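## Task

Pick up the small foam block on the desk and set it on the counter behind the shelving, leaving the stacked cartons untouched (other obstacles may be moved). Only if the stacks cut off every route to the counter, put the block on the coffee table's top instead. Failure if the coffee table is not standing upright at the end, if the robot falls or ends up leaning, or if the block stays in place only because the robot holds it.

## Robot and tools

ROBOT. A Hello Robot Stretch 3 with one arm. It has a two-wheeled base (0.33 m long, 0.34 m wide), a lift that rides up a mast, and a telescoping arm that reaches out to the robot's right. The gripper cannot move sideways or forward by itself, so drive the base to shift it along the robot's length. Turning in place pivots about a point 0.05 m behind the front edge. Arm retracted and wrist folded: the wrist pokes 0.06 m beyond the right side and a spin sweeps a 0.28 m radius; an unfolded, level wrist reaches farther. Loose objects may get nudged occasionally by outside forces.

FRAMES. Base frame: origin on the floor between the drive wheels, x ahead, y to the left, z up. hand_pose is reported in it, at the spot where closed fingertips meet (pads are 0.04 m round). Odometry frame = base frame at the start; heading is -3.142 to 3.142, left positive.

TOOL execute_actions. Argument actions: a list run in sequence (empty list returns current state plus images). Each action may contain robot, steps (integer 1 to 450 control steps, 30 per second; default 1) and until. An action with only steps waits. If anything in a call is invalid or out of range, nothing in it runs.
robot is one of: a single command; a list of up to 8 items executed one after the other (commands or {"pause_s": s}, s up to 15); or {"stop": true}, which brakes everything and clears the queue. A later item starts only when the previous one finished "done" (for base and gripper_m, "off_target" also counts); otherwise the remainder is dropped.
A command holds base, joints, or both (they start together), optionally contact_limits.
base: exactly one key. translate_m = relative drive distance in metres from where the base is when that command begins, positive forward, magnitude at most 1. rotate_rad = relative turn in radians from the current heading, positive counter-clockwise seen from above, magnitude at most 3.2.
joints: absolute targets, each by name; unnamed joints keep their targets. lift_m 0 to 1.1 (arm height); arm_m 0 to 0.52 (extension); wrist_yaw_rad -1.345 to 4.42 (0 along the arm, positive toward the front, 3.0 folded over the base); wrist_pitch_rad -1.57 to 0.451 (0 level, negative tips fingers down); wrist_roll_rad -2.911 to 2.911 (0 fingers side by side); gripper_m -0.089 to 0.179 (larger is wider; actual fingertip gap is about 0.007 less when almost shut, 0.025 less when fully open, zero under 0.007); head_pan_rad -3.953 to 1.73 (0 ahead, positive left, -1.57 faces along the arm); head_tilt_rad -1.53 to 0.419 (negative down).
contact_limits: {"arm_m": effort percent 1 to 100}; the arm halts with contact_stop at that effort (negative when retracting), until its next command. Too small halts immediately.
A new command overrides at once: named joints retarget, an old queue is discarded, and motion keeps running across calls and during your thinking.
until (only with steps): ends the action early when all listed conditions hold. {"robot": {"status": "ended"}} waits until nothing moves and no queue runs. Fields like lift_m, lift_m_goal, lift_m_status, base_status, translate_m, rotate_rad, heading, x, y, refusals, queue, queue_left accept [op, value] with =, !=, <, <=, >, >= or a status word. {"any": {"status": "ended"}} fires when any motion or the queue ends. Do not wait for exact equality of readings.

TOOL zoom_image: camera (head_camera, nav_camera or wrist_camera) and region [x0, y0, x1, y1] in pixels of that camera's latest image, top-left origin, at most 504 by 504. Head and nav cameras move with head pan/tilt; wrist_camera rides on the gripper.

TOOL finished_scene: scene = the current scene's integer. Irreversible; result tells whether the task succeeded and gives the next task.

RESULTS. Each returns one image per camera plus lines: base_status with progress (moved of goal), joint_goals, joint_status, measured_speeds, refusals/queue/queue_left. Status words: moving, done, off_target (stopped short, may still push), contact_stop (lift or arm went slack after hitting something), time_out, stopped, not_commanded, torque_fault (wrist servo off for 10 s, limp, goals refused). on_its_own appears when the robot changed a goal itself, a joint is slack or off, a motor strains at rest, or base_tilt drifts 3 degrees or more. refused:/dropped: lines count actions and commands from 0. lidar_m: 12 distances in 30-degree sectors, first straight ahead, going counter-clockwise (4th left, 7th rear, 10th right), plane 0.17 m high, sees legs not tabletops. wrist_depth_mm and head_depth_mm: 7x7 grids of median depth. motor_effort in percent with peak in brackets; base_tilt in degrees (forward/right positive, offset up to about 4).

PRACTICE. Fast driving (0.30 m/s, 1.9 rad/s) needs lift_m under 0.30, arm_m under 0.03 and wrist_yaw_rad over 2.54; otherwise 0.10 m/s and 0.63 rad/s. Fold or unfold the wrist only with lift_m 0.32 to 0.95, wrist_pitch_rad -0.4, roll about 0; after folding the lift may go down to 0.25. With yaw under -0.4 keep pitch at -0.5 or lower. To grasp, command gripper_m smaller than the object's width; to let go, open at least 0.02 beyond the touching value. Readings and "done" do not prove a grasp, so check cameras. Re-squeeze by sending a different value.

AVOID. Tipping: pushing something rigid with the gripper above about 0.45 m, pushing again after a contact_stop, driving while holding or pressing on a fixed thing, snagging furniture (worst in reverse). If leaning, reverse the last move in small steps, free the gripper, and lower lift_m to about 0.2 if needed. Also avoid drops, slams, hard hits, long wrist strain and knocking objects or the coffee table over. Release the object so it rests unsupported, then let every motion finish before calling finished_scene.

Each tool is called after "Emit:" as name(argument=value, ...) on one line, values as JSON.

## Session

Emit:
execute_actions(actions=[{"robot":{"joints":{"head_tilt_rad":-0.6}},"steps":99,"until":{"robot":{"status":"ended"}}}])

Emit:
execute_actions(actions=[{"robot":{"joints":{"head_pan_rad":-1.7}},"steps":99,"until":{"robot":{"status":"ended"}}}])

Emit:
execute_actions(actions=[{"robot":{"joints":{"head_pan_rad":-3.3}},"steps":99,"until":{"robot":{"status":"ended"}}}])

Scene clock: 0.90 s.
robot.base_odometry: x=+0.000 y=+0.000 heading=+0.000 (m, m, rad; robot's odometry frame)
robot.turned_by_wheels: +0.000 (rad since the last result)
robot.turned_by_imu: +0.000 (rad since the last result)
robot.base_tilt: forward=-0.6 right=-0.4 (deg)
robot.lidar_m: 0.73 0.95 1.88 1.94 2.00 1.50 1.87 1.94 1.87 1.10 0.72 0.69
robot.head_depth_mm: 574 598 654 1227 1087 964 1186 / 594 626 685 1259 1086 1330 1207 / 683 728 742 1024 1053 1322 1233 / 614 676 745 842 964 1119 1256 / 646 712 786 1358 1128 1424 1285 / 703 757 836 1250 1213 1364 1285 / 735 798 1089 1099 1298 1436 1293
robot.base_status: not_commanded
robot.joint_positions: lift_m=+0.573 arm_m=+0.002 wrist_yaw_rad=+3.127 wrist_pitch_rad=-0.622 wrist_roll_rad=+0.003 gripper_m=+0.037 head_pan_rad=+0.009 head_tilt_rad=-0.592
robot.joint_goals: lift_m=+0.573 arm_m=+0.002 wrist_yaw_rad=+3.127 wrist_pitch_rad=-0.622 wrist_roll_rad=+0.003 gripper_m=+0.037 head_pan_rad=+0.009 head_tilt_rad=-0.600
robot.joint_status: lift_m=not_commanded arm_m=not_commanded wrist_yaw_rad=not_commanded wrist_pitch_rad=not_commanded wrist_roll_rad=not_commanded gripper_m=not_commanded head_pan_rad=not_commanded head_tilt_rad=done
robot.measured_speeds: translate_m=+0.000 rotate_rad=+0.000 lift_m=+0.000 arm_m=+0.000 wrist_yaw_rad=+0.000 wrist_pitch_rad=+0.000 wrist_roll_rad=+0.000 head_pan_rad=+0.000 head_tilt_rad=+0.000
robot: refusals=0 queue=done queue_left=0
robot.motor_effort: left_wheel=+0(0) right_wheel=+1(1) lift_m=+24(24) arm_m=+0(1) wrist_yaw_rad=+1(1) wrist_pitch_rad=+4(4) wrist_roll_rad=+0(0) gripper_m=+0(0) head_pan_rad=+0(0) head_tilt_rad=-4(31) (%)
robot.hand_pose: x=-0.0184 y=+0.0470 z=+0.5431 quat_wxyz=(+0.222, +0.675, +0.211, +0.671) (m; robot's base frame)
robot.wrist_depth_mm: - - - - - - - / - - - - - - - / - - - - - - - / - - - - - 987 970 / 896 887 885 859 868 842 834 / 799 794 763 768 - 749 718 / 716 694 703 - 664 664 650
pictures: head_camera (sideways: a quarter turn clockwise sets it upright), nav_camera (sideways: a quarter turn counterclockwise sets it upright), wrist_camera
Images, in order (width x height): head_camera 896x504, nav_camera 672x504, wrist_camera 644x364.

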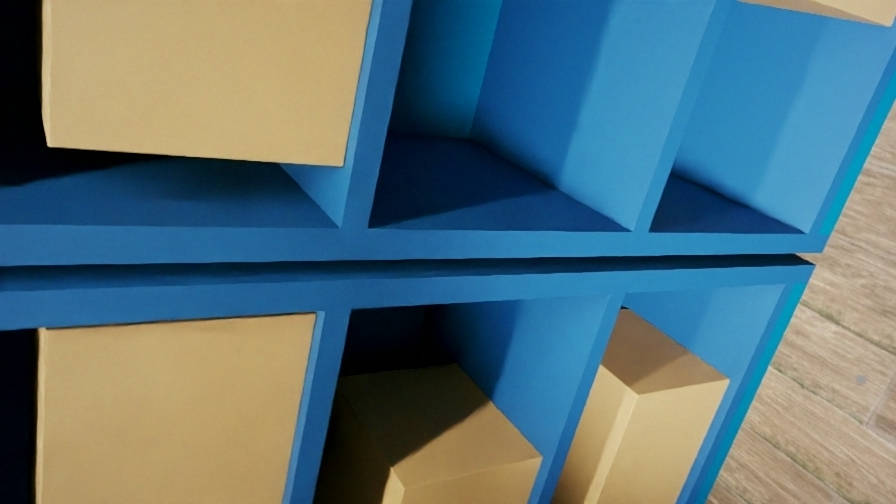

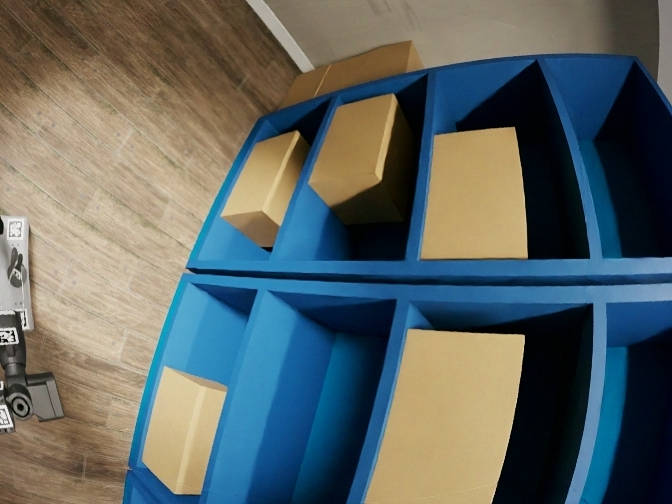

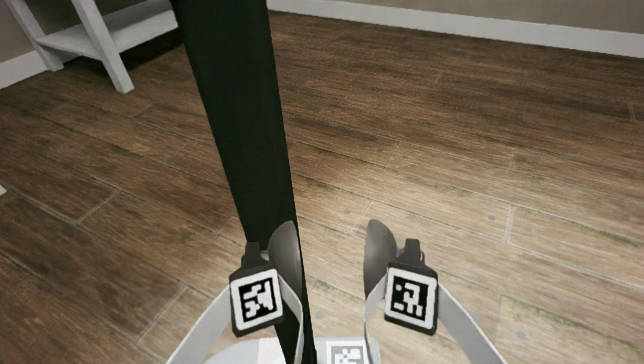

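Scene clock: 2.23 s.
robot.base_odometry: x=+0.000 y=+0.000 heading=+0.000 (m, m, rad; robot's odometry frame)
robot.turned_by_wheels: +0.000 (rad since the last result)
robot.turned_by_imu: +0.000 (rad since the last result)
robot.base_tilt: forward=-0.7 right=-0.3 (deg)
robot.lidar_m: 0.72 0.95 1.88 1.94 2.00 1.50 1.86 1.94 1.88 1.10 0.72 0.69
robot.head_depth_mm: 1567 1714 1891 2089 1847 1516 1289 / 1624 1762 1933 2121 1865 1508 1283 / 1652 1820 2039 2217 1856 1514 1278 / 1727 1881 2065 2261 1865 1520 1284 / 1687 1718 1755 1928 1819 1534 1291 / 1378 1321 1656 1505 1579 1504 1288 / 1060 1080 1279 1201 1407 1424 1276
robot.base_status: not_commanded
robot.joint_positions: lift_m=+0.573 arm_m=+0.002 wrist_yaw_rad=+3.127 wrist_pitch_rad=-0.622 wrist_roll_rad=+0.003 gripper_m=+0.037 head_pan_rad=-1.693 head_tilt_rad=-0.593
robot.joint_goals: lift_m=+0.573 arm_m=+0.002 wrist_yaw_rad=+3.127 wrist_pitch_rad=-0.622 wrist_roll_rad=+0.003 gripper_m=+0.037 head_pan_rad=-1.700 head_tilt_rad=-0.600
robot.joint_status: lift_m=not_commanded arm_m=not_commanded wrist_yaw_rad=not_commanded wrist_pitch_rad=not_commanded wrist_roll_rad=not_commanded gripper_m=not_commanded head_pan_rad=done head_tilt_rad=done
robot.measured_speeds: translate_m=+0.000 rotate_rad=+0.000 lift_m=+0.000 arm_m=+0.000 wrist_yaw_rad=+0.000 wrist_pitch_rad=+0.000 wrist_roll_rad=+0.000 head_pan_rad=+0.000 head_tilt_rad=+0.000
robot: refusals=0 queue=done queue_left=0
robot.motor_effort: left_wheel=+0(0) right_wheel=+1(1) lift_m=+25(24) arm_m=+0(0) wrist_yaw_rad=+0(0) wrist_pitch_rad=+4(4) wrist_roll_rad=+0(0) gripper_m=+0(0) head_pan_rad=-3(51) head_tilt_rad=-2(4) (%)
robot.hand_pose: x=-0.0184 y=+0.0470 z=+0.5431 quat_wxyz=(+0.222, +0.675, +0.211, +0.671) (m; robot's base frame)
robot.wrist_depth_mm: - - - - - - - / - - - - - - - / - - - - - - - / - - - 989 - 981 969 / 906 906 877 888 862 845 820 / 809 773 761 768 - 740 742 / 704 691 703 - 662 674 670
pictures: head_camera (sideways: a quarter turn clockwise sets it upright), nav_camera (sideways: a quarter turn counterclockwise sets it upright), wrist_camera
Images, in order (width x height): head_camera 896x504, nav_camera 672x504, wrist_camera 644x364.

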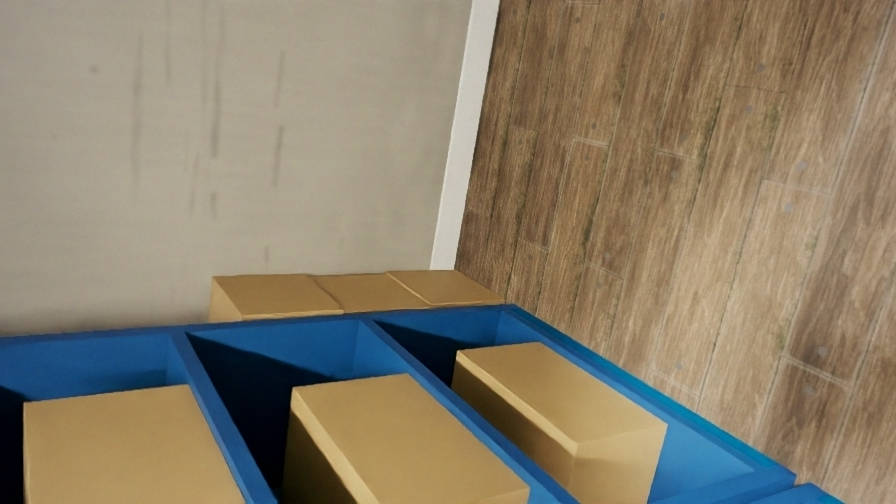

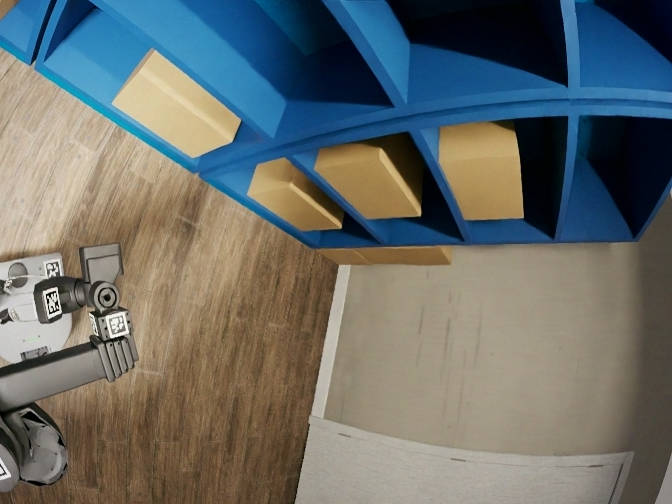

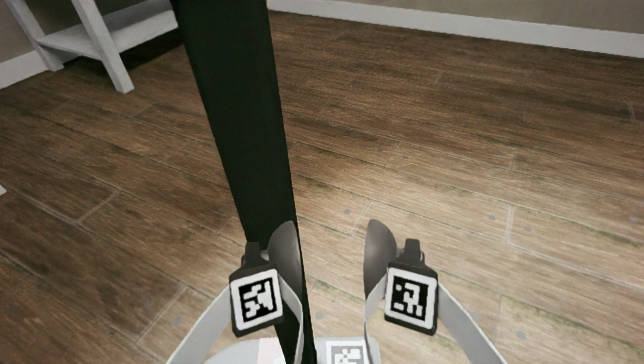

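Scene clock: 3.53 s.
robot.base_odometry: x=+0.000 y=+0.000 heading=+0.000 (m, m, rad; robot's odometry frame)
robot.turned_by_wheels: +0.000 (rad since the last result)
robot.turned_by_imu: +0.000 (rad since the last result)
robot.base_tilt: forward=-0.6 right=-0.4 (deg)
robot.lidar_m: 0.73 0.95 1.88 1.94 2.00 1.50 1.87 1.94 1.87 1.10 0.71 0.69
robot.head_depth_mm: 1622 1465 1925 2094 1800 1525 1281 / 1668 1471 2006 2201 1860 1509 1279 / 1704 1474 2070 2250 1854 1528 1285 / 1750 1473 2130 2299 1844 1522 1285 / 1801 1481 2233 2381 1861 1515 1287 / 1868 1649 2296 2422 1868 1521 1285 / 1913 1653 2321 2193 1866 1531 1281
robot.base_status: not_commanded
robot.joint_positions: lift_m=+0.573 arm_m=+0.002 wrist_yaw_rad=+3.127 wrist_pitch_rad=-0.622 wrist_roll_rad=+0.003 gripper_m=+0.037 head_pan_rad=-3.293 head_tilt_rad=-0.593
robot.joint_goals: lift_m=+0.573 arm_m=+0.002 wrist_yaw_rad=+3.127 wrist_pitch_rad=-0.622 wrist_roll_rad=+0.003 gripper_m=+0.037 head_pan_rad=-3.300 head_tilt_rad=-0.600
robot.joint_status: lift_m=not_commanded arm_m=not_commanded wrist_yaw_rad=not_commanded wrist_pitch_rad=not_commanded wrist_roll_rad=not_commanded gripper_m=not_commanded head_pan_rad=done head_tilt_rad=done
robot.measured_speeds: translate_m=+0.000 rotate_rad=+0.000 lift_m=+0.000 arm_m=+0.000 wrist_yaw_rad=+0.000 wrist_pitch_rad=+0.000 wrist_roll_rad=+0.000 head_pan_rad=+0.000 head_tilt_rad=+0.000
robot: refusals=0 queue=done queue_left=0
robot.motor_effort: left_wheel=+0(0) right_wheel=+1(1) lift_m=+24(24) arm_m=-1(0) wrist_yaw_rad=+0(0) wrist_pitch_rad=+4(4) wrist_roll_rad=+0(0) gripper_m=-1(0) head_pan_rad=-4(52) head_tilt_rad=-3(3) (%)
robot.hand_pose: x=-0.0184 y=+0.0470 z=+0.5431 quat_wxyz=(+0.222, +0.675, +0.211, +0.671) (m; robot's base frame)
robot.wrist_depth_mm: - - - - - - - / - - - - - - - / - - - - - - - / - - - - - 994 961 / 907 912 881 884 907 835 830 / 807 785 773 744 - 748 727 / 705 698 686 - 671 675 668
pictures: head_camera (sideways: a quarter turn clockwise sets it upright), nav_camera (sideways: a quarter turn counterclockwise sets it upright), wrist_camera
Images, in order (width x height): head_camera 896x504, nav_camera 672x504, wrist_camera 644x364.

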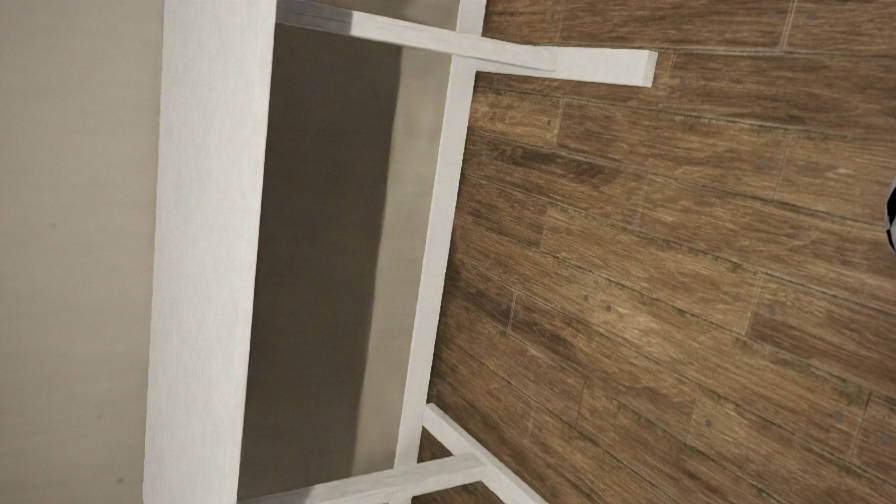

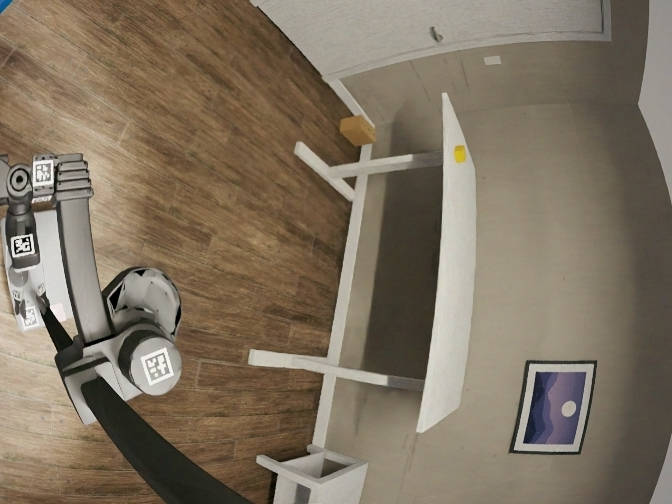

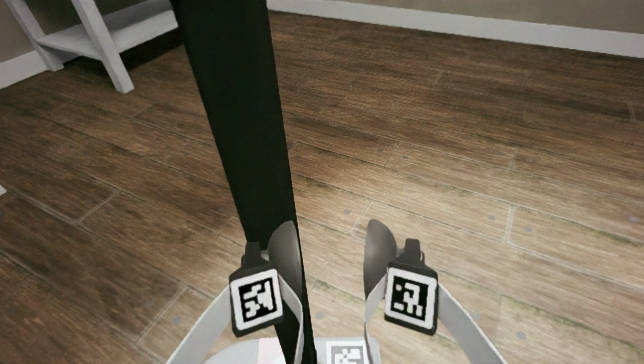

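Emit:
execute_actions(actions=[{"robot":[{"joints":{"lift_m":0.29,"wrist_pitch_rad":-0.4,"head_pan_rad":-1.4,"head_tilt_rad":-0.6},"base":{"rotate_rad":-2.74}},{"base":{"translate_m":1}},{"base":{"translate_m":0.25}},{"base":{"rotate_rad":0.64}},{"joints":{"lift_m":0.94}},{"joints":{"wrist_yaw_rad":1.5,"gripper_m":0.16}},{"joints":{"lift_m":1.05,"wrist_yaw_rad":0}}],"steps":450,"until":{"robot":{"status":"ended"}}},{"steps":450,"until":{"robot":{"status":"ended"}}}])

Scene clock: 29.63 s.
robot.base_odometry: x=-1.151 y=-0.489 heading=-2.100 (m, m, rad; robot's odometry frame)
robot.turned_by_wheels: -2.100 (rad since the last result)
robot.turned_by_imu: -2.098 (rad since the last result)
robot.base_tilt: forward=-0.7 right=-0.4 (deg)
robot.lidar_m: 0.88 0.90 1.23 1.46 1.48 2.17 2.60 1.27 1.21 0.72 0.73 0.92
robot.head_depth_mm: 971 1059 - - - - - / 975 1070 997 - - - - / 980 1072 941 548 - 1508 1283 / 983 1087 887 573 476 1521 1288 / 988 1084 890 648 508 1188 1235 / 999 1104 892 634 508 1529 1282 / 1003 1105 1210 637 509 1485 1284
robot.base_status: done (rotate_rad +0.6399 of +0.6400)
robot.joint_positions: lift_m=+1.050 arm_m=+0.002 wrist_yaw_rad=+0.003 wrist_pitch_rad=-0.417 wrist_roll_rad=+0.003 gripper_m=+0.160 head_pan_rad=-1.407 head_tilt_rad=-0.593
robot.joint_goals: lift_m=+1.050 arm_m=+0.002 wrist_yaw_rad=+0.000 wrist_pitch_rad=-0.400 wrist_roll_rad=+0.003 gripper_m=+0.160 head_pan_rad=-1.400 head_tilt_rad=-0.600
robot.joint_status: lift_m=done arm_m=not_commanded wrist_yaw_rad=done wrist_pitch_rad=done wrist_roll_rad=not_commanded gripper_m=done head_pan_rad=done head_tilt_rad=done
robot.measured_speeds: translate_m=+0.000 rotate_rad=+0.000 lift_m=+0.000 arm_m=+0.000 wrist_yaw_rad=+0.000 wrist_pitch_rad=+0.000 wrist_roll_rad=+0.000 head_pan_rad=+0.000 head_tilt_rad=+0.000
robot: refusals=0 queue=done queue_left=0
robot.motor_effort: left_wheel=-1(11) right_wheel=+3(12) lift_m=+31(33) arm_m=-1(1) wrist_yaw_rad=-2(4) wrist_pitch_rad=+6(6) wrist_roll_rad=+0(0) gripper_m=+0(83) head_pan_rad=+3(52) head_tilt_rad=-3(2) (%)
robot.hand_pose: x=-0.0209 y=-0.3718 z=+1.0625 quat_wxyz=(+0.691, +0.147, -0.692, -0.146) (m; robot's base frame)
robot.wrist_depth_mm: 864 852 848 829 875 856 856 / 919 910 890 898 866 831 803 / 991 955 614 587 574 561 549 / - 471 456 441 432 422 418 / 380 368 338 314 349 354 342 / 309 - 299 292 287 288 289 / 269 250 254 254 248 247 235
pictures: head_camera (sideways: a quarter turn clockwise sets it upright), nav_camera (sideways: a quarter turn counterclockwise sets it upright), wrist_camera
Images, in order (width x height): head_camera 896x504, nav_camera 672x504, wrist_camera 644x364.

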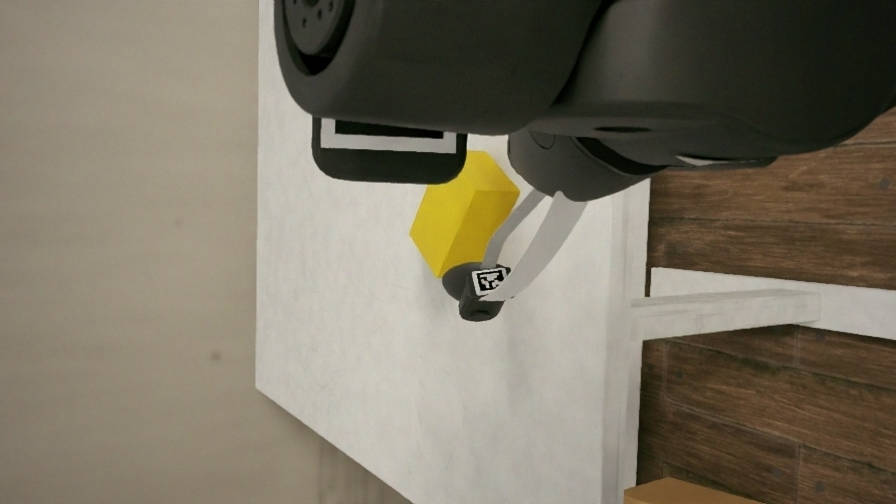

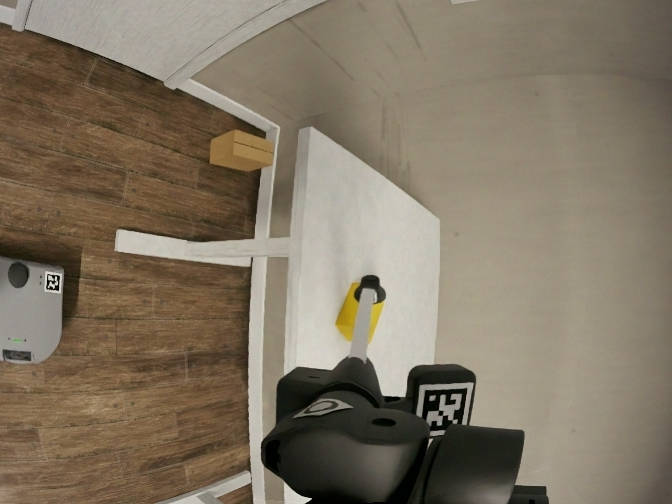

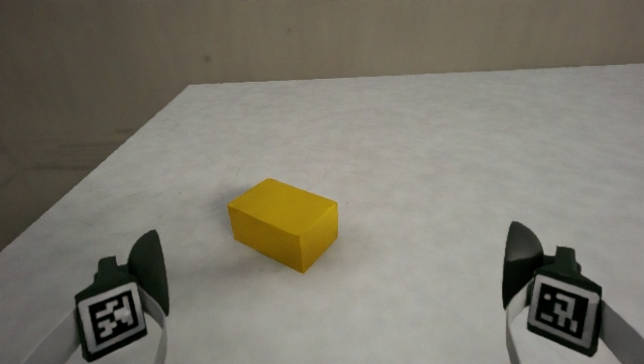

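Emit:
execute_actions(actions=[{"robot":[{"base":{"translate_m":-0.19},"joints":{"wrist_yaw_rad":0.9,"arm_m":0.13}},{"joints":{"lift_m":0.975}}],"steps":450,"until":{"robot":{"status":"ended"}}}])

Scene clock: 35.53 s.
robot.base_odometry: x=-1.055 y=-0.325 heading=-2.100 (m, m, rad; robot's odometry frame)
robot.turned_by_wheels: +0.000 (rad since the last result)
robot.turned_by_imu: +0.000 (rad since the last result)
robot.base_tilt: forward=-0.6 right=-0.3 (deg)
robot.lidar_m: 1.07 1.10 1.49 1.45 1.50 2.02 2.67 1.13 1.22 1.16 0.79 1.12
robot.head_depth_mm: 973 1062 993 - 471 1514 1285 / 978 1073 941 - - 1514 1286 / 986 1083 888 655 - 1517 1280 / 987 1088 884 - - 1517 1286 / 998 1095 891 607 524 1521 1279 / 1000 1103 888 576 525 1368 1251 / 1011 1113 891 575 527 1492 1286
robot.base_status: done (translate_m -0.1900 of -0.1900)
robot.joint_positions: lift_m=+0.975 arm_m=+0.130 wrist_yaw_rad=+0.898 wrist_pitch_rad=-0.417 wrist_roll_rad=+0.003 gripper_m=+0.160 head_pan_rad=-1.407 head_tilt_rad=-0.593
robot.joint_goals: lift_m=+0.975 arm_m=+0.130 wrist_yaw_rad=+0.900 wrist_pitch_rad=-0.400 wrist_roll_rad=+0.003 gripper_m=+0.160 head_pan_rad=-1.400 head_tilt_rad=-0.600
robot.joint_status: lift_m=done arm_m=done wrist_yaw_rad=done wrist_pitch_rad=done wrist_roll_rad=not_commanded gripper_m=done head_pan_rad=done head_tilt_rad=done
robot.measured_speeds: translate_m=+0.000 rotate_rad=+0.000 lift_m=+0.000 arm_m=+0.000 wrist_yaw_rad=+0.000 wrist_pitch_rad=+0.000 wrist_roll_rad=+0.000 head_pan_rad=+0.000 head_tilt_rad=+0.000
robot: refusals=0 queue=done queue_left=0
robot.motor_effort: left_wheel=-1(6) right_wheel=+3(5) lift_m=+16(28) arm_m=+2(2) wrist_yaw_rad=+2(2) wrist_pitch_rad=+6(6) wrist_roll_rad=+0(0) gripper_m=+0(0) head_pan_rad=+3(3) head_tilt_rad=-3(4) (%)
robot.hand_pose: x=+0.1541 y=-0.4148 z=+0.9884 quat_wxyz=(+0.686, +0.432, -0.561, +0.167) (m; robot's base frame)
robot.wrist_depth_mm: 765 903 - - 937 759 628 / 775 920 - - 573 559 525 / 838 907 411 394 385 381 371 / 864 348 306 286 228 285 283 / 918 - 242 237 235 238 230 / 965 - 209 198 196 194 198 / - - - 170 168 167 158
pictures: head_camera (sideways: a quarter turn clockwise sets it upright), nav_camera (sideways: a quarter turn counterclockwise sets it upright), wrist_camera
Images, in order (width x height): head_camera 896x504, nav_camera 672x504, wrist_camera 644x364.

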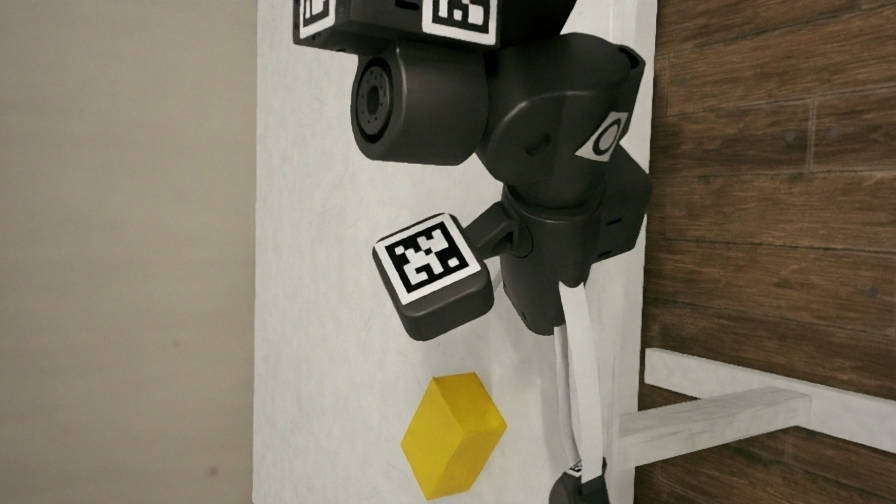

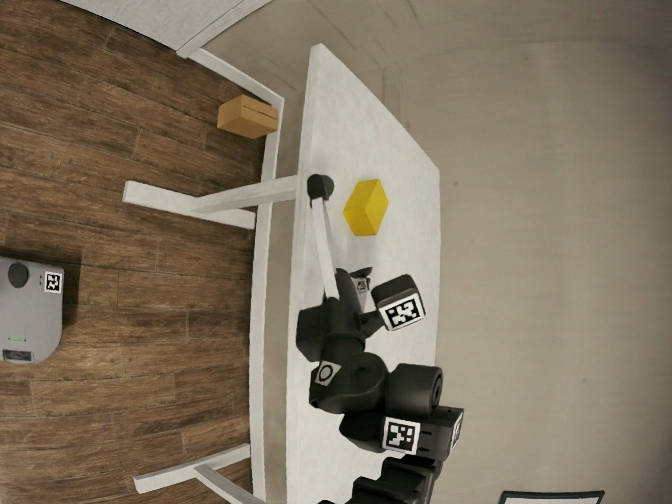

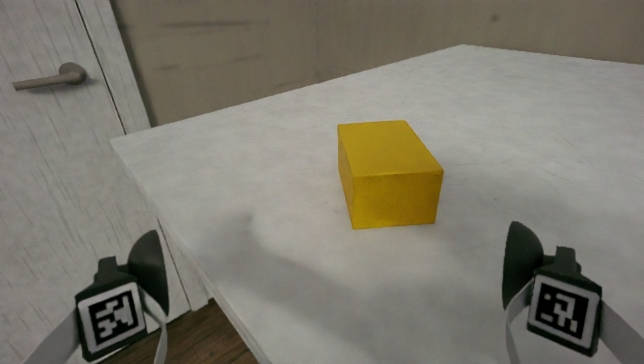

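Emit:
execute_actions(actions=[{"robot":[{"base":{"translate_m":0.073},"joints":{"arm_m":0.222,"lift_m":0.95}},{"joints":{"gripper_m":0.01}},{"joints":{"lift_m":1.0}}],"steps":450,"until":{"robot":{"status":"ended"}}}])

Scene clock: 41.80 s.
robot.base_odometry: x=-1.091 y=-0.388 heading=-2.100 (m, m, rad; robot's odometry frame)
robot.turned_by_wheels: +0.000 (rad since the last result)
robot.turned_by_imu: +0.001 (rad since the last result)
robot.base_tilt: forward=-0.7 right=-0.3 (deg)
robot.lidar_m: 0.99 1.02 1.39 1.46 1.50 2.09 2.74 1.18 1.21 1.16 0.76 1.04
robot.head_depth_mm: 967 1027 - 603 488 1507 1284 / 972 1054 - 571 488 1516 1285 / 983 1077 941 - 489 1522 1287 / 988 1085 - 585 507 1517 1278 / 993 1093 894 563 507 1516 1292 / 1001 1100 893 552 507 1153 1254 / 1003 1110 890 635 509 1530 1298
robot.base_status: done (translate_m +0.0730 of +0.0730)
robot.joint_positions: lift_m=+1.000 arm_m=+0.222 wrist_yaw_rad=+0.902 wrist_pitch_rad=-0.418 wrist_roll_rad=+0.001 gripper_m=+0.014 head_pan_rad=-1.407 head_tilt_rad=-0.593
robot.joint_goals: lift_m=+1.000 arm_m=+0.222 wrist_yaw_rad=+0.900 wrist_pitch_rad=-0.400 wrist_roll_rad=+0.001 gripper_m=+0.013 head_pan_rad=-1.400 head_tilt_rad=-0.600
robot.joint_status: lift_m=done arm_m=done wrist_yaw_rad=done wrist_pitch_rad=done wrist_roll_rad=not_commanded gripper_m=done head_pan_rad=done head_tilt_rad=done
robot.measured_speeds: translate_m=+0.000 rotate_rad=+0.000 lift_m=+0.000 arm_m=+0.000 wrist_yaw_rad=+0.000 wrist_pitch_rad=+0.000 wrist_roll_rad=+0.000 head_pan_rad=+0.000 head_tilt_rad=+0.000
robot: refusals=0 queue=done queue_left=0
robot.motor_effort: left_wheel=-1(1) right_wheel=+3(12) lift_m=+32(31) arm_m=+2(3) wrist_yaw_rad=-1(2) wrist_pitch_rad=+6(6) wrist_roll_rad=+1(2) gripper_m=-20(96) head_pan_rad=+3(4) head_tilt_rad=-2(3) (%)
robot.hand_pose: x=+0.1547 y=-0.5060 z=+1.0123 quat_wxyz=(+0.687, +0.434, -0.559, +0.169) (m; robot's base frame)
robot.wrist_depth_mm: 697 826 967 - 816 674 569 / 726 882 - - 835 644 572 / 768 931 - 463 446 434 425 / 810 361 350 183 338 326 327 / 300 284 291 142 154 267 264 / 247 236 120 117 115 225 221 / 215 203 188 125 156 193 190
pictures: head_camera (sideways: a quarter turn clockwise sets it upright), nav_camera (sideways: a quarter turn counterclockwise sets it upright), wrist_camera
Images, in order (width x height): head_camera 896x504, nav_camera 672x504, wrist_camera 644x364.

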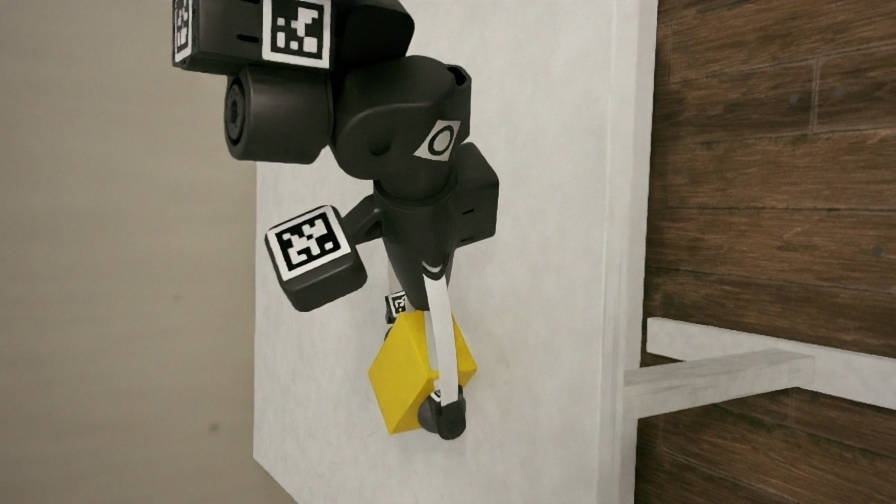

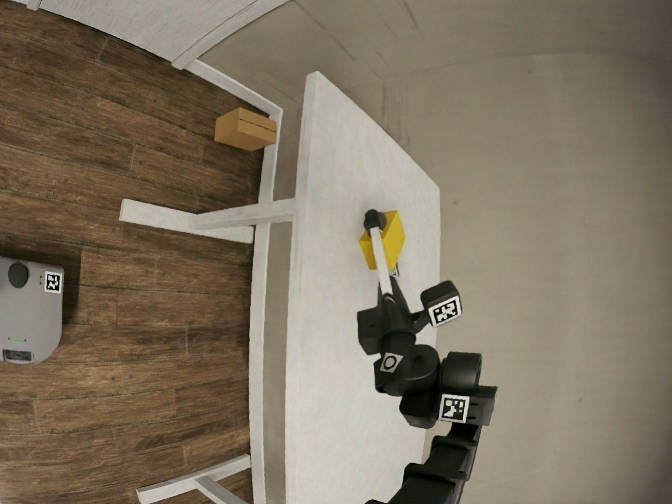

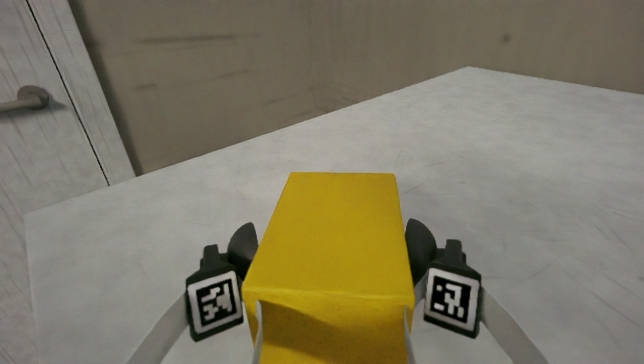

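Emit:
execute_actions(actions=[{"robot":[{"joints":{"arm_m":0,"wrist_yaw_rad":1.6,"head_pan_rad":1.0}},{"joints":{"lift_m":0.29,"wrist_yaw_rad":2.7}}],"steps":450,"until":{"robot":{"status":"ended"}}}])

Emit:
execute_actions(actions=[{"robot":[{"base":{"translate_m":-1},"joints":{"head_pan_rad":-3.9}},{"base":{"translate_m":-0.9}}],"steps":450,"until":{"robot":{"status":"ended"}}}])

Emit:
execute_actions(actions=[{"robot":{"joints":{"head_pan_rad":-1.9}},"steps":450,"until":{"robot":{"status":"ended"}}}])

Scene clock: 53.30 s.
robot.base_odometry: x=-1.091 y=-0.388 heading=-2.100 (m, m, rad; robot's odometry frame)
robot.turned_by_wheels: +0.000 (rad since the last result)
robot.turned_by_imu: +0.001 (rad since the last result)
robot.base_tilt: forward=-0.7 right=-0.4 (deg)
robot.lidar_m: 0.99 1.02 1.40 1.45 1.51 2.08 2.75 1.18 1.21 1.16 0.76 1.04
robot.head_depth_mm: 1032 1106 1193 1290 1413 1471 1293 / 1129 1218 1321 1457 1603 1501 1274 / 1243 1352 1491 1659 1772 1520 1284 / 1401 1535 1706 1917 1868 1520 1287 / 1573 1729 1791 1984 1860 1520 1285 / 1821 1907 1652 1843 1865 1525 1291 / 1358 1471 1716 2033 1804 1518 1288
robot.base_status: done (translate_m +0.0730 of +0.0730)
robot.joint_positions: lift_m=+0.290 arm_m=+0.002 wrist_yaw_rad=+2.697 wrist_pitch_rad=-0.418 wrist_roll_rad=+0.001 gripper_m=+0.014 head_pan_rad=+0.993 head_tilt_rad=-0.593
robot.joint_goals: lift_m=+0.290 arm_m=+0.000 wrist_yaw_rad=+2.700 wrist_pitch_rad=-0.400 wrist_roll_rad=+0.001 gripper_m=+0.013 head_pan_rad=+1.000 head_tilt_rad=-0.600
robot.joint_status: lift_m=done arm_m=done wrist_yaw_rad=done wrist_pitch_rad=done wrist_roll_rad=not_commanded gripper_m=done head_pan_rad=done head_tilt_rad=done
robot.measured_speeds: translate_m=+0.000 rotate_rad=+0.000 lift_m=+0.000 arm_m=+0.000 wrist_yaw_rad=+0.000 wrist_pitch_rad=+0.000 wrist_roll_rad=+0.000 head_pan_rad=+0.000 head_tilt_rad=+0.000
robot: refusals=0 queue=done queue_left=0
robot.motor_effort: left_wheel=-1(1) right_wheel=+3(3) lift_m=+16(33) arm_m=-2(4) wrist_yaw_rad=+2(2) wrist_pitch_rad=+7(7) wrist_roll_rad=+1(1) gripper_m=-20(20) head_pan_rad=+4(52) head_tilt_rad=-3(1) (%)
robot.hand_pose: x=+0.0752 y=+0.0551 z=+0.3030 quat_wxyz=(+0.296, +0.707, -0.009, +0.642) (m; robot's base frame)
robot.wrist_depth_mm: - - - - - - 847 / - - - - - - 869 / - - - - - - 875 / 851 853 830 184 767 773 768 / 704 682 696 143 155 635 627 / - 550 120 118 115 533 526 / - - - 125 279 454 451
pictures: head_camera (sideways: a quarter turn clockwise sets it upright), nav_camera (sideways: a quarter turn counterclockwise sets it upright), wrist_camera
Images, in order (width x height): head_camera 896x504, nav_camera 672x504, wrist_camera 644x364.

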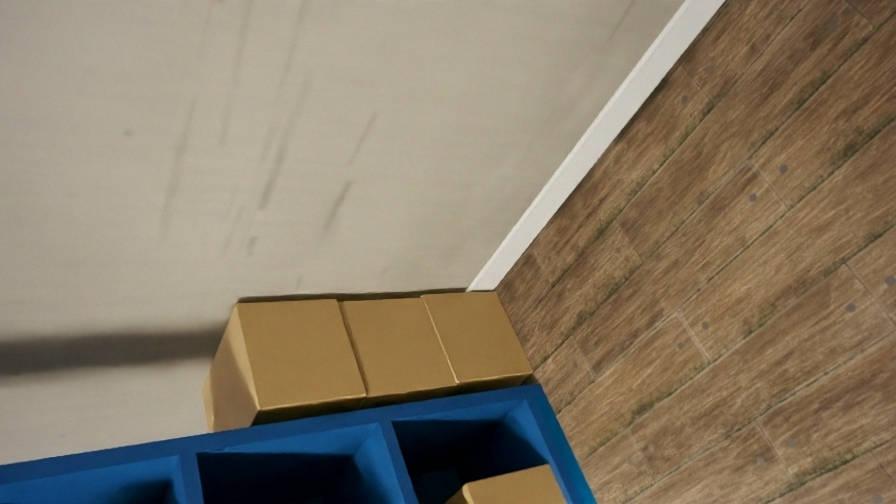

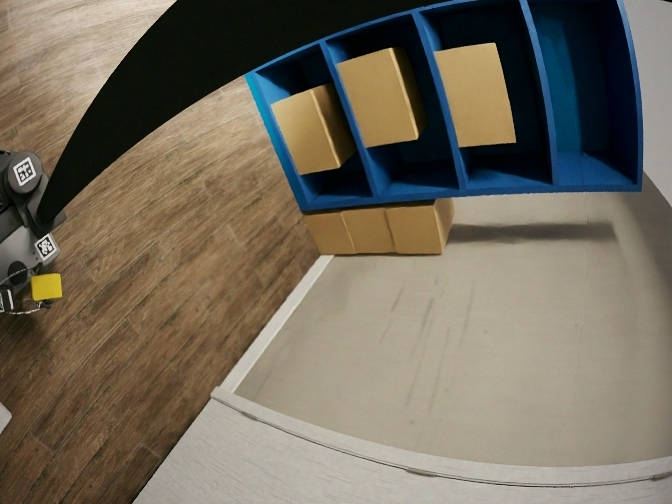

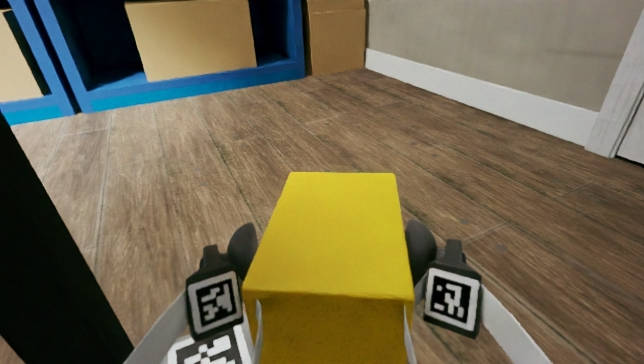

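Scene clock: 62.93 s.
robot.base_odometry: x=-0.132 y=+1.252 heading=-2.100 (m, m, rad; robot's odometry frame)
robot.turned_by_wheels: +0.000 (rad since the last result)
robot.turned_by_imu: -0.006 (rad since the last result)
robot.base_tilt: forward=-0.7 right=-0.4 (deg)
robot.lidar_m: 2.89 2.06 1.52 1.39 1.24 0.89 0.85 0.87 0.83 1.22 0.71 1.21
robot.head_depth_mm: - - - - - - 1246 / - - - - - - - / 1238 1378 1532 1728 1811 1522 1300 / 1102 1216 1346 1502 1695 1512 1278 / 996 1084 1187 1318 1482 1519 1282 / 916 984 1070 1170 1293 1416 1284 / 839 895 967 1051 1145 1268 1286
robot.base_status: done (translate_m -0.9000 of -0.9000)
robot.joint_positions: lift_m=+0.290 arm_m=+0.002 wrist_yaw_rad=+2.698 wrist_pitch_rad=-0.419 wrist_roll_rad=+0.001 gripper_m=+0.014 head_pan_rad=-3.893 head_tilt_rad=-0.593
robot.joint_goals: lift_m=+0.290 arm_m=+0.000 wrist_yaw_rad=+2.700 wrist_pitch_rad=-0.400 wrist_roll_rad=+0.001 gripper_m=+0.013 head_pan_rad=-3.900 head_tilt_rad=-0.600
robot.joint_status: lift_m=done arm_m=done wrist_yaw_rad=done wrist_pitch_rad=done wrist_roll_rad=not_commanded gripper_m=done head_pan_rad=done head_tilt_rad=done
robot.measured_speeds: translate_m=+0.000 rotate_rad=+0.000 lift_m=+0.000 arm_m=+0.000 wrist_yaw_rad=+0.000 wrist_pitch_rad=+0.000 wrist_roll_rad=+0.000 head_pan_rad=+0.000 head_tilt_rad=+0.000
robot: refusals=0 queue=done queue_left=0
robot.motor_effort: left_wheel=+0(8) right_wheel=+3(5) lift_m=+16(16) arm_m=-2(3) wrist_yaw_rad=+2(2) wrist_pitch_rad=+7(7) wrist_roll_rad=+1(1) gripper_m=-19(20) head_pan_rad=-4(51) head_tilt_rad=-3(3) (%)
robot.hand_pose: x=+0.0750 y=+0.0552 z=+0.3030 quat_wxyz=(+0.296, +0.707, -0.009, +0.642) (m; robot's base frame)
robot.wrist_depth_mm: - - - - - - - / - - - - - - - / - - - - - - - / 854 848 815 183 794 776 767 / - 674 676 143 154 623 623 / - 555 121 118 115 528 528 / - - - 125 279 453 450
pictures: head_camera (sideways: a quarter turn clockwise sets it upright), nav_camera (sideways: a quarter turn counterclockwise sets it upright), wrist_camera
Images, in order (width x height): head_camera 896x504, nav_camera 672x504, wrist_camera 644x364.

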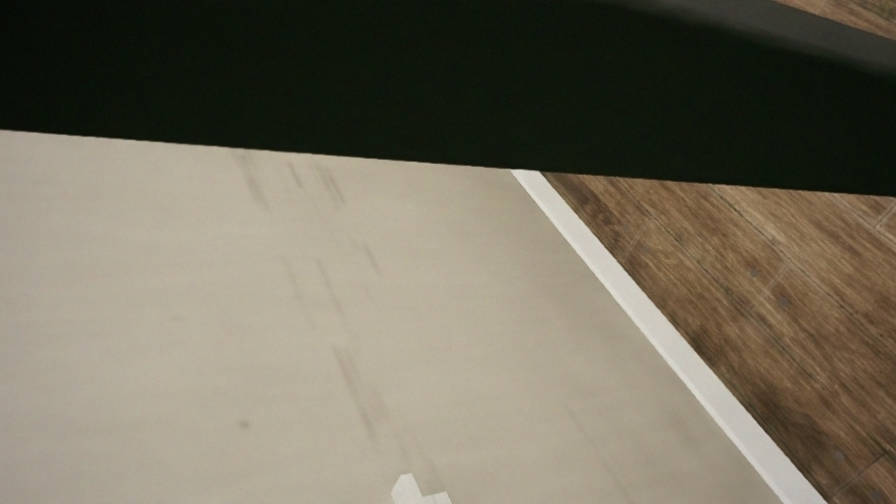

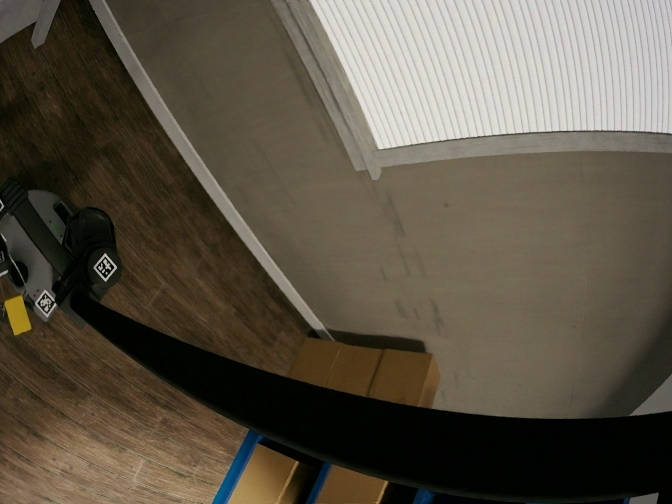

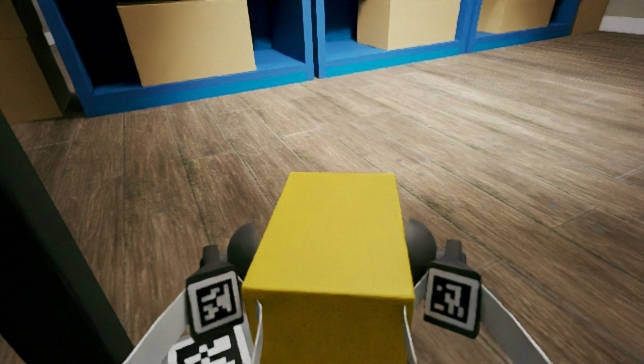

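Scene clock: 64.40 s.
robot.base_odometry: x=-0.132 y=+1.252 heading=-2.100 (m, m, rad; robot's odometry frame)
robot.turned_by_wheels: +0.000 (rad since the last result)
robot.turned_by_imu: +0.000 (rad since the last result)
robot.base_tilt: forward=-0.7 right=-0.4 (deg)
robot.lidar_m: 2.89 2.06 1.52 1.39 1.25 0.89 0.85 0.87 0.83 1.22 0.71 1.21
robot.head_depth_mm: 1089 1164 1233 1318 1424 1465 1273 / 1227 1326 1437 1558 1630 1450 1285 / 1201 1337 1483 1679 1199 1339 1288 / 1156 1263 1405 1510 1209 1246 1284 / 1111 1206 1338 1448 1206 1040 1257 / 1064 1157 1266 1391 1209 1014 1217 / 1023 1109 1205 1336 1214 992 1166
robot.base_status: done (translate_m -0.9000 of -0.9000)
robot.joint_positions: lift_m=+0.290 arm_m=+0.002 wrist_yaw_rad=+2.698 wrist_pitch_rad=-0.419 wrist_roll_rad=+0.001 gripper_m=+0.014 head_pan_rad=-1.907 head_tilt_rad=-0.593
robot.joint_goals: lift_m=+0.290 arm_m=+0.000 wrist_yaw_rad=+2.700 wrist_pitch_rad=-0.400 wrist_roll_rad=+0.001 gripper_m=+0.013 head_pan_rad=-1.900 head_tilt_rad=-0.600
robot.joint_status: lift_m=done arm_m=done wrist_yaw_rad=done wrist_pitch_rad=done wrist_roll_rad=not_commanded gripper_m=done head_pan_rad=done head_tilt_rad=done
robot.measured_speeds: translate_m=+0.000 rotate_rad=+0.000 lift_m=+0.000 arm_m=+0.000 wrist_yaw_rad=+0.000 wrist_pitch_rad=+0.000 wrist_roll_rad=+0.000 head_pan_rad=+0.000 head_tilt_rad=+0.000
robot: refusals=0 queue=done queue_left=0
robot.motor_effort: left_wheel=-1(0) right_wheel=+2(2) lift_m=+15(16) arm_m=-2(2) wrist_yaw_rad=+1(2) wrist_pitch_rad=+7(7) wrist_roll_rad=+1(1) gripper_m=-21(20) head_pan_rad=+4(50) head_tilt_rad=-3(1) (%)
robot.hand_pose: x=+0.0750 y=+0.0552 z=+0.3030 quat_wxyz=(+0.296, +0.707, -0.009, +0.642) (m; robot's base frame)
robot.wrist_depth_mm: - - - - - - - / - - - - - - - / - - - - - - - / 876 842 836 183 794 785 774 / - 674 671 142 154 645 625 / - 558 120 118 115 524 521 / - - - 126 278 455 449
pictures: head_camera (sideways: a quarter turn clockwise sets it upright), nav_camera (sideways: a quarter turn counterclockwise sets it upright), wrist_camera
Images, in order (width x height): head_camera 896x504, nav_camera 672x504, wrist_camera 644x364.

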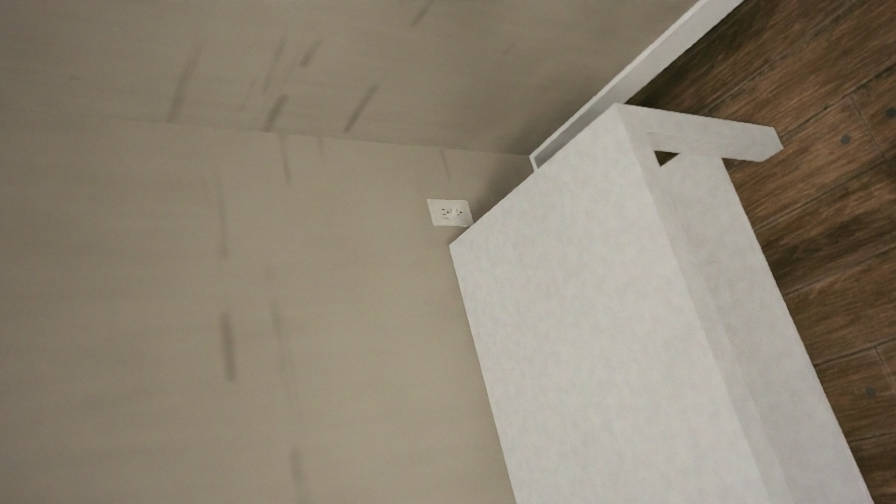

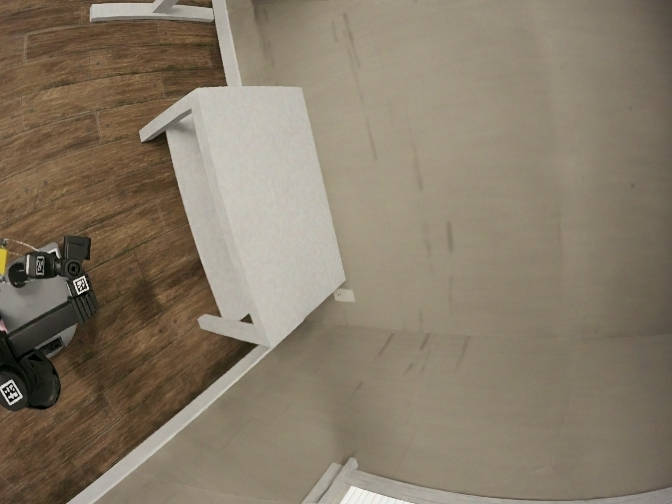

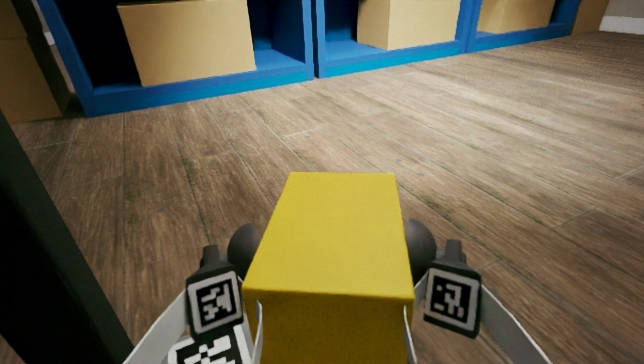

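The stacks block both gaps, so the block goes on the coffee table. Its top is about 0.45 m high.

Emit:
execute_actions(actions=[{"robot":[{"joints":{"lift_m":0.53,"head_pan_rad":-1.6,"head_tilt_rad":-0.9}},{"joints":{"wrist_yaw_rad":0,"arm_m":0.45}}],"steps":450,"until":{"robot":{"status":"ended"}}}])

Scene clock: 72.47 s.
robot.base_odometry: x=-0.132 y=+1.252 heading=-2.100 (m, m, rad; robot's odometry frame)
robot.turned_by_wheels: +0.000 (rad since the last result)
robot.turned_by_imu: +0.001 (rad since the last result)
robot.base_tilt: forward=-0.6 right=-0.3 (deg)
robot.lidar_m: 2.89 2.05 1.53 1.39 1.25 0.88 0.84 0.87 0.83 1.22 0.72 1.20
robot.head_depth_mm: 1178 1374 1339 1147 1378 1285 1153 / 1165 1345 1300 1118 1406 1293 - / 1146 1327 1296 1133 1371 1285 1145 / 1129 1304 1334 1066 1373 1284 1142 / 1119 1279 1315 1068 1370 1279 1148 / 1097 1268 1292 1091 1364 1279 1142 / 1082 1237 1295 1087 1284 1281 1152
robot.base_status: done (translate_m -0.9000 of -0.9000)
robot.joint_positions: lift_m=+0.530 arm_m=+0.450 wrist_yaw_rad=+0.001 wrist_pitch_rad=-0.419 wrist_roll_rad=+0.001 gripper_m=+0.014 head_pan_rad=-1.607 head_tilt_rad=-0.889
robot.joint_goals: lift_m=+0.530 arm_m=+0.450 wrist_yaw_rad=+0.000 wrist_pitch_rad=-0.400 wrist_roll_rad=+0.001 gripper_m=+0.013 head_pan_rad=-1.600 head_tilt_rad=-0.900
robot.joint_status: lift_m=done arm_m=done wrist_yaw_rad=done wrist_pitch_rad=done wrist_roll_rad=not_commanded gripper_m=done head_pan_rad=done head_tilt_rad=done
robot.measured_speeds: translate_m=+0.000 rotate_rad=+0.000 lift_m=+0.000 arm_m=+0.000 wrist_yaw_rad=+0.000 wrist_pitch_rad=+0.000 wrist_roll_rad=+0.000 head_pan_rad=+0.000 head_tilt_rad=+0.000
robot: refusals=0 queue=done queue_left=0
robot.motor_effort: left_wheel=-1(0) right_wheel=+2(2) lift_m=+32(34) arm_m=+2(2) wrist_yaw_rad=+0(0) wrist_pitch_rad=+7(7) wrist_roll_rad=+1(1) gripper_m=-19(20) head_pan_rad=+4(29) head_tilt_rad=-5(23) (%)
robot.hand_pose: x=-0.0212 y=-0.8190 z=+0.5421 quat_wxyz=(+0.692, +0.148, -0.692, -0.147) (m; robot's base frame)
robot.wrist_depth_mm: 485 481 489 490 491 493 497 / 518 520 519 529 533 540 543 / 560 561 543 535 513 504 498 / 422 419 406 183 388 384 376 / 337 328 336 143 154 311 304 / 277 273 120 117 116 260 256 / 235 234 218 125 169 223 220
pictures: head_camera (sideways: a quarter turn clockwise sets it upright), nav_camera (sideways: a quarter turn counterclockwise sets it upright), wrist_camera
Images, in order (width x height): head_camera 896x504, nav_camera 672x504, wrist_camera 644x364.

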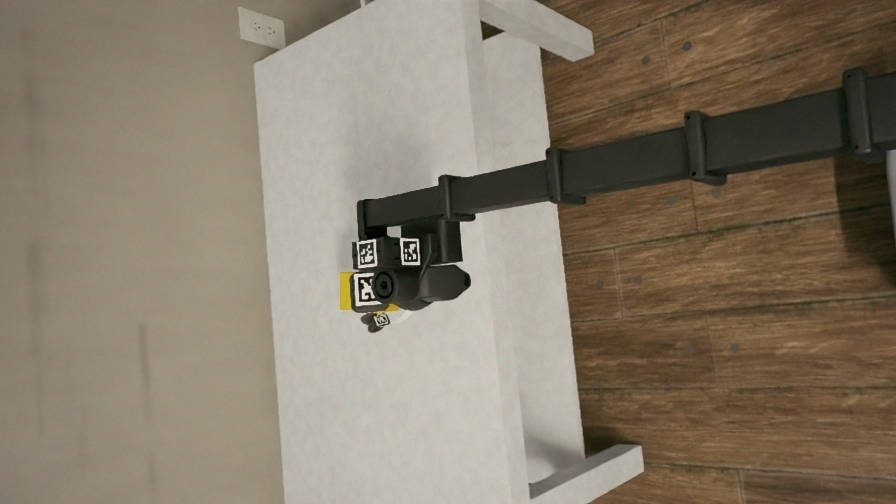

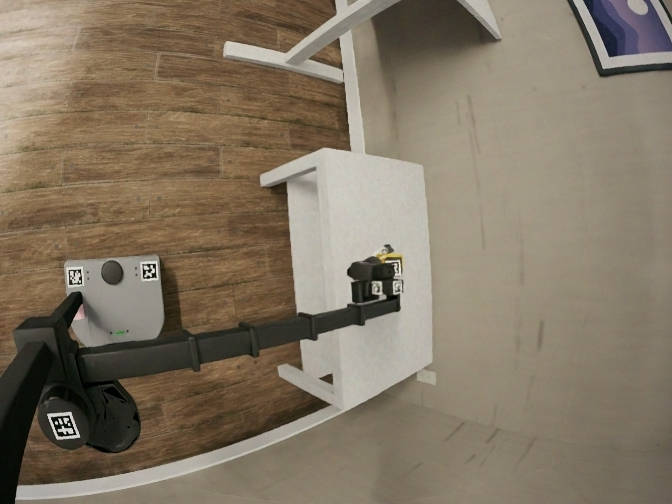

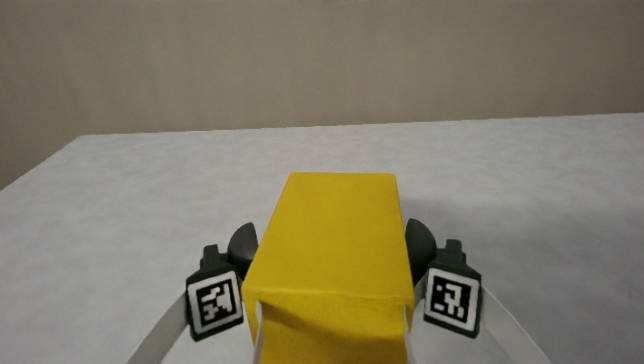

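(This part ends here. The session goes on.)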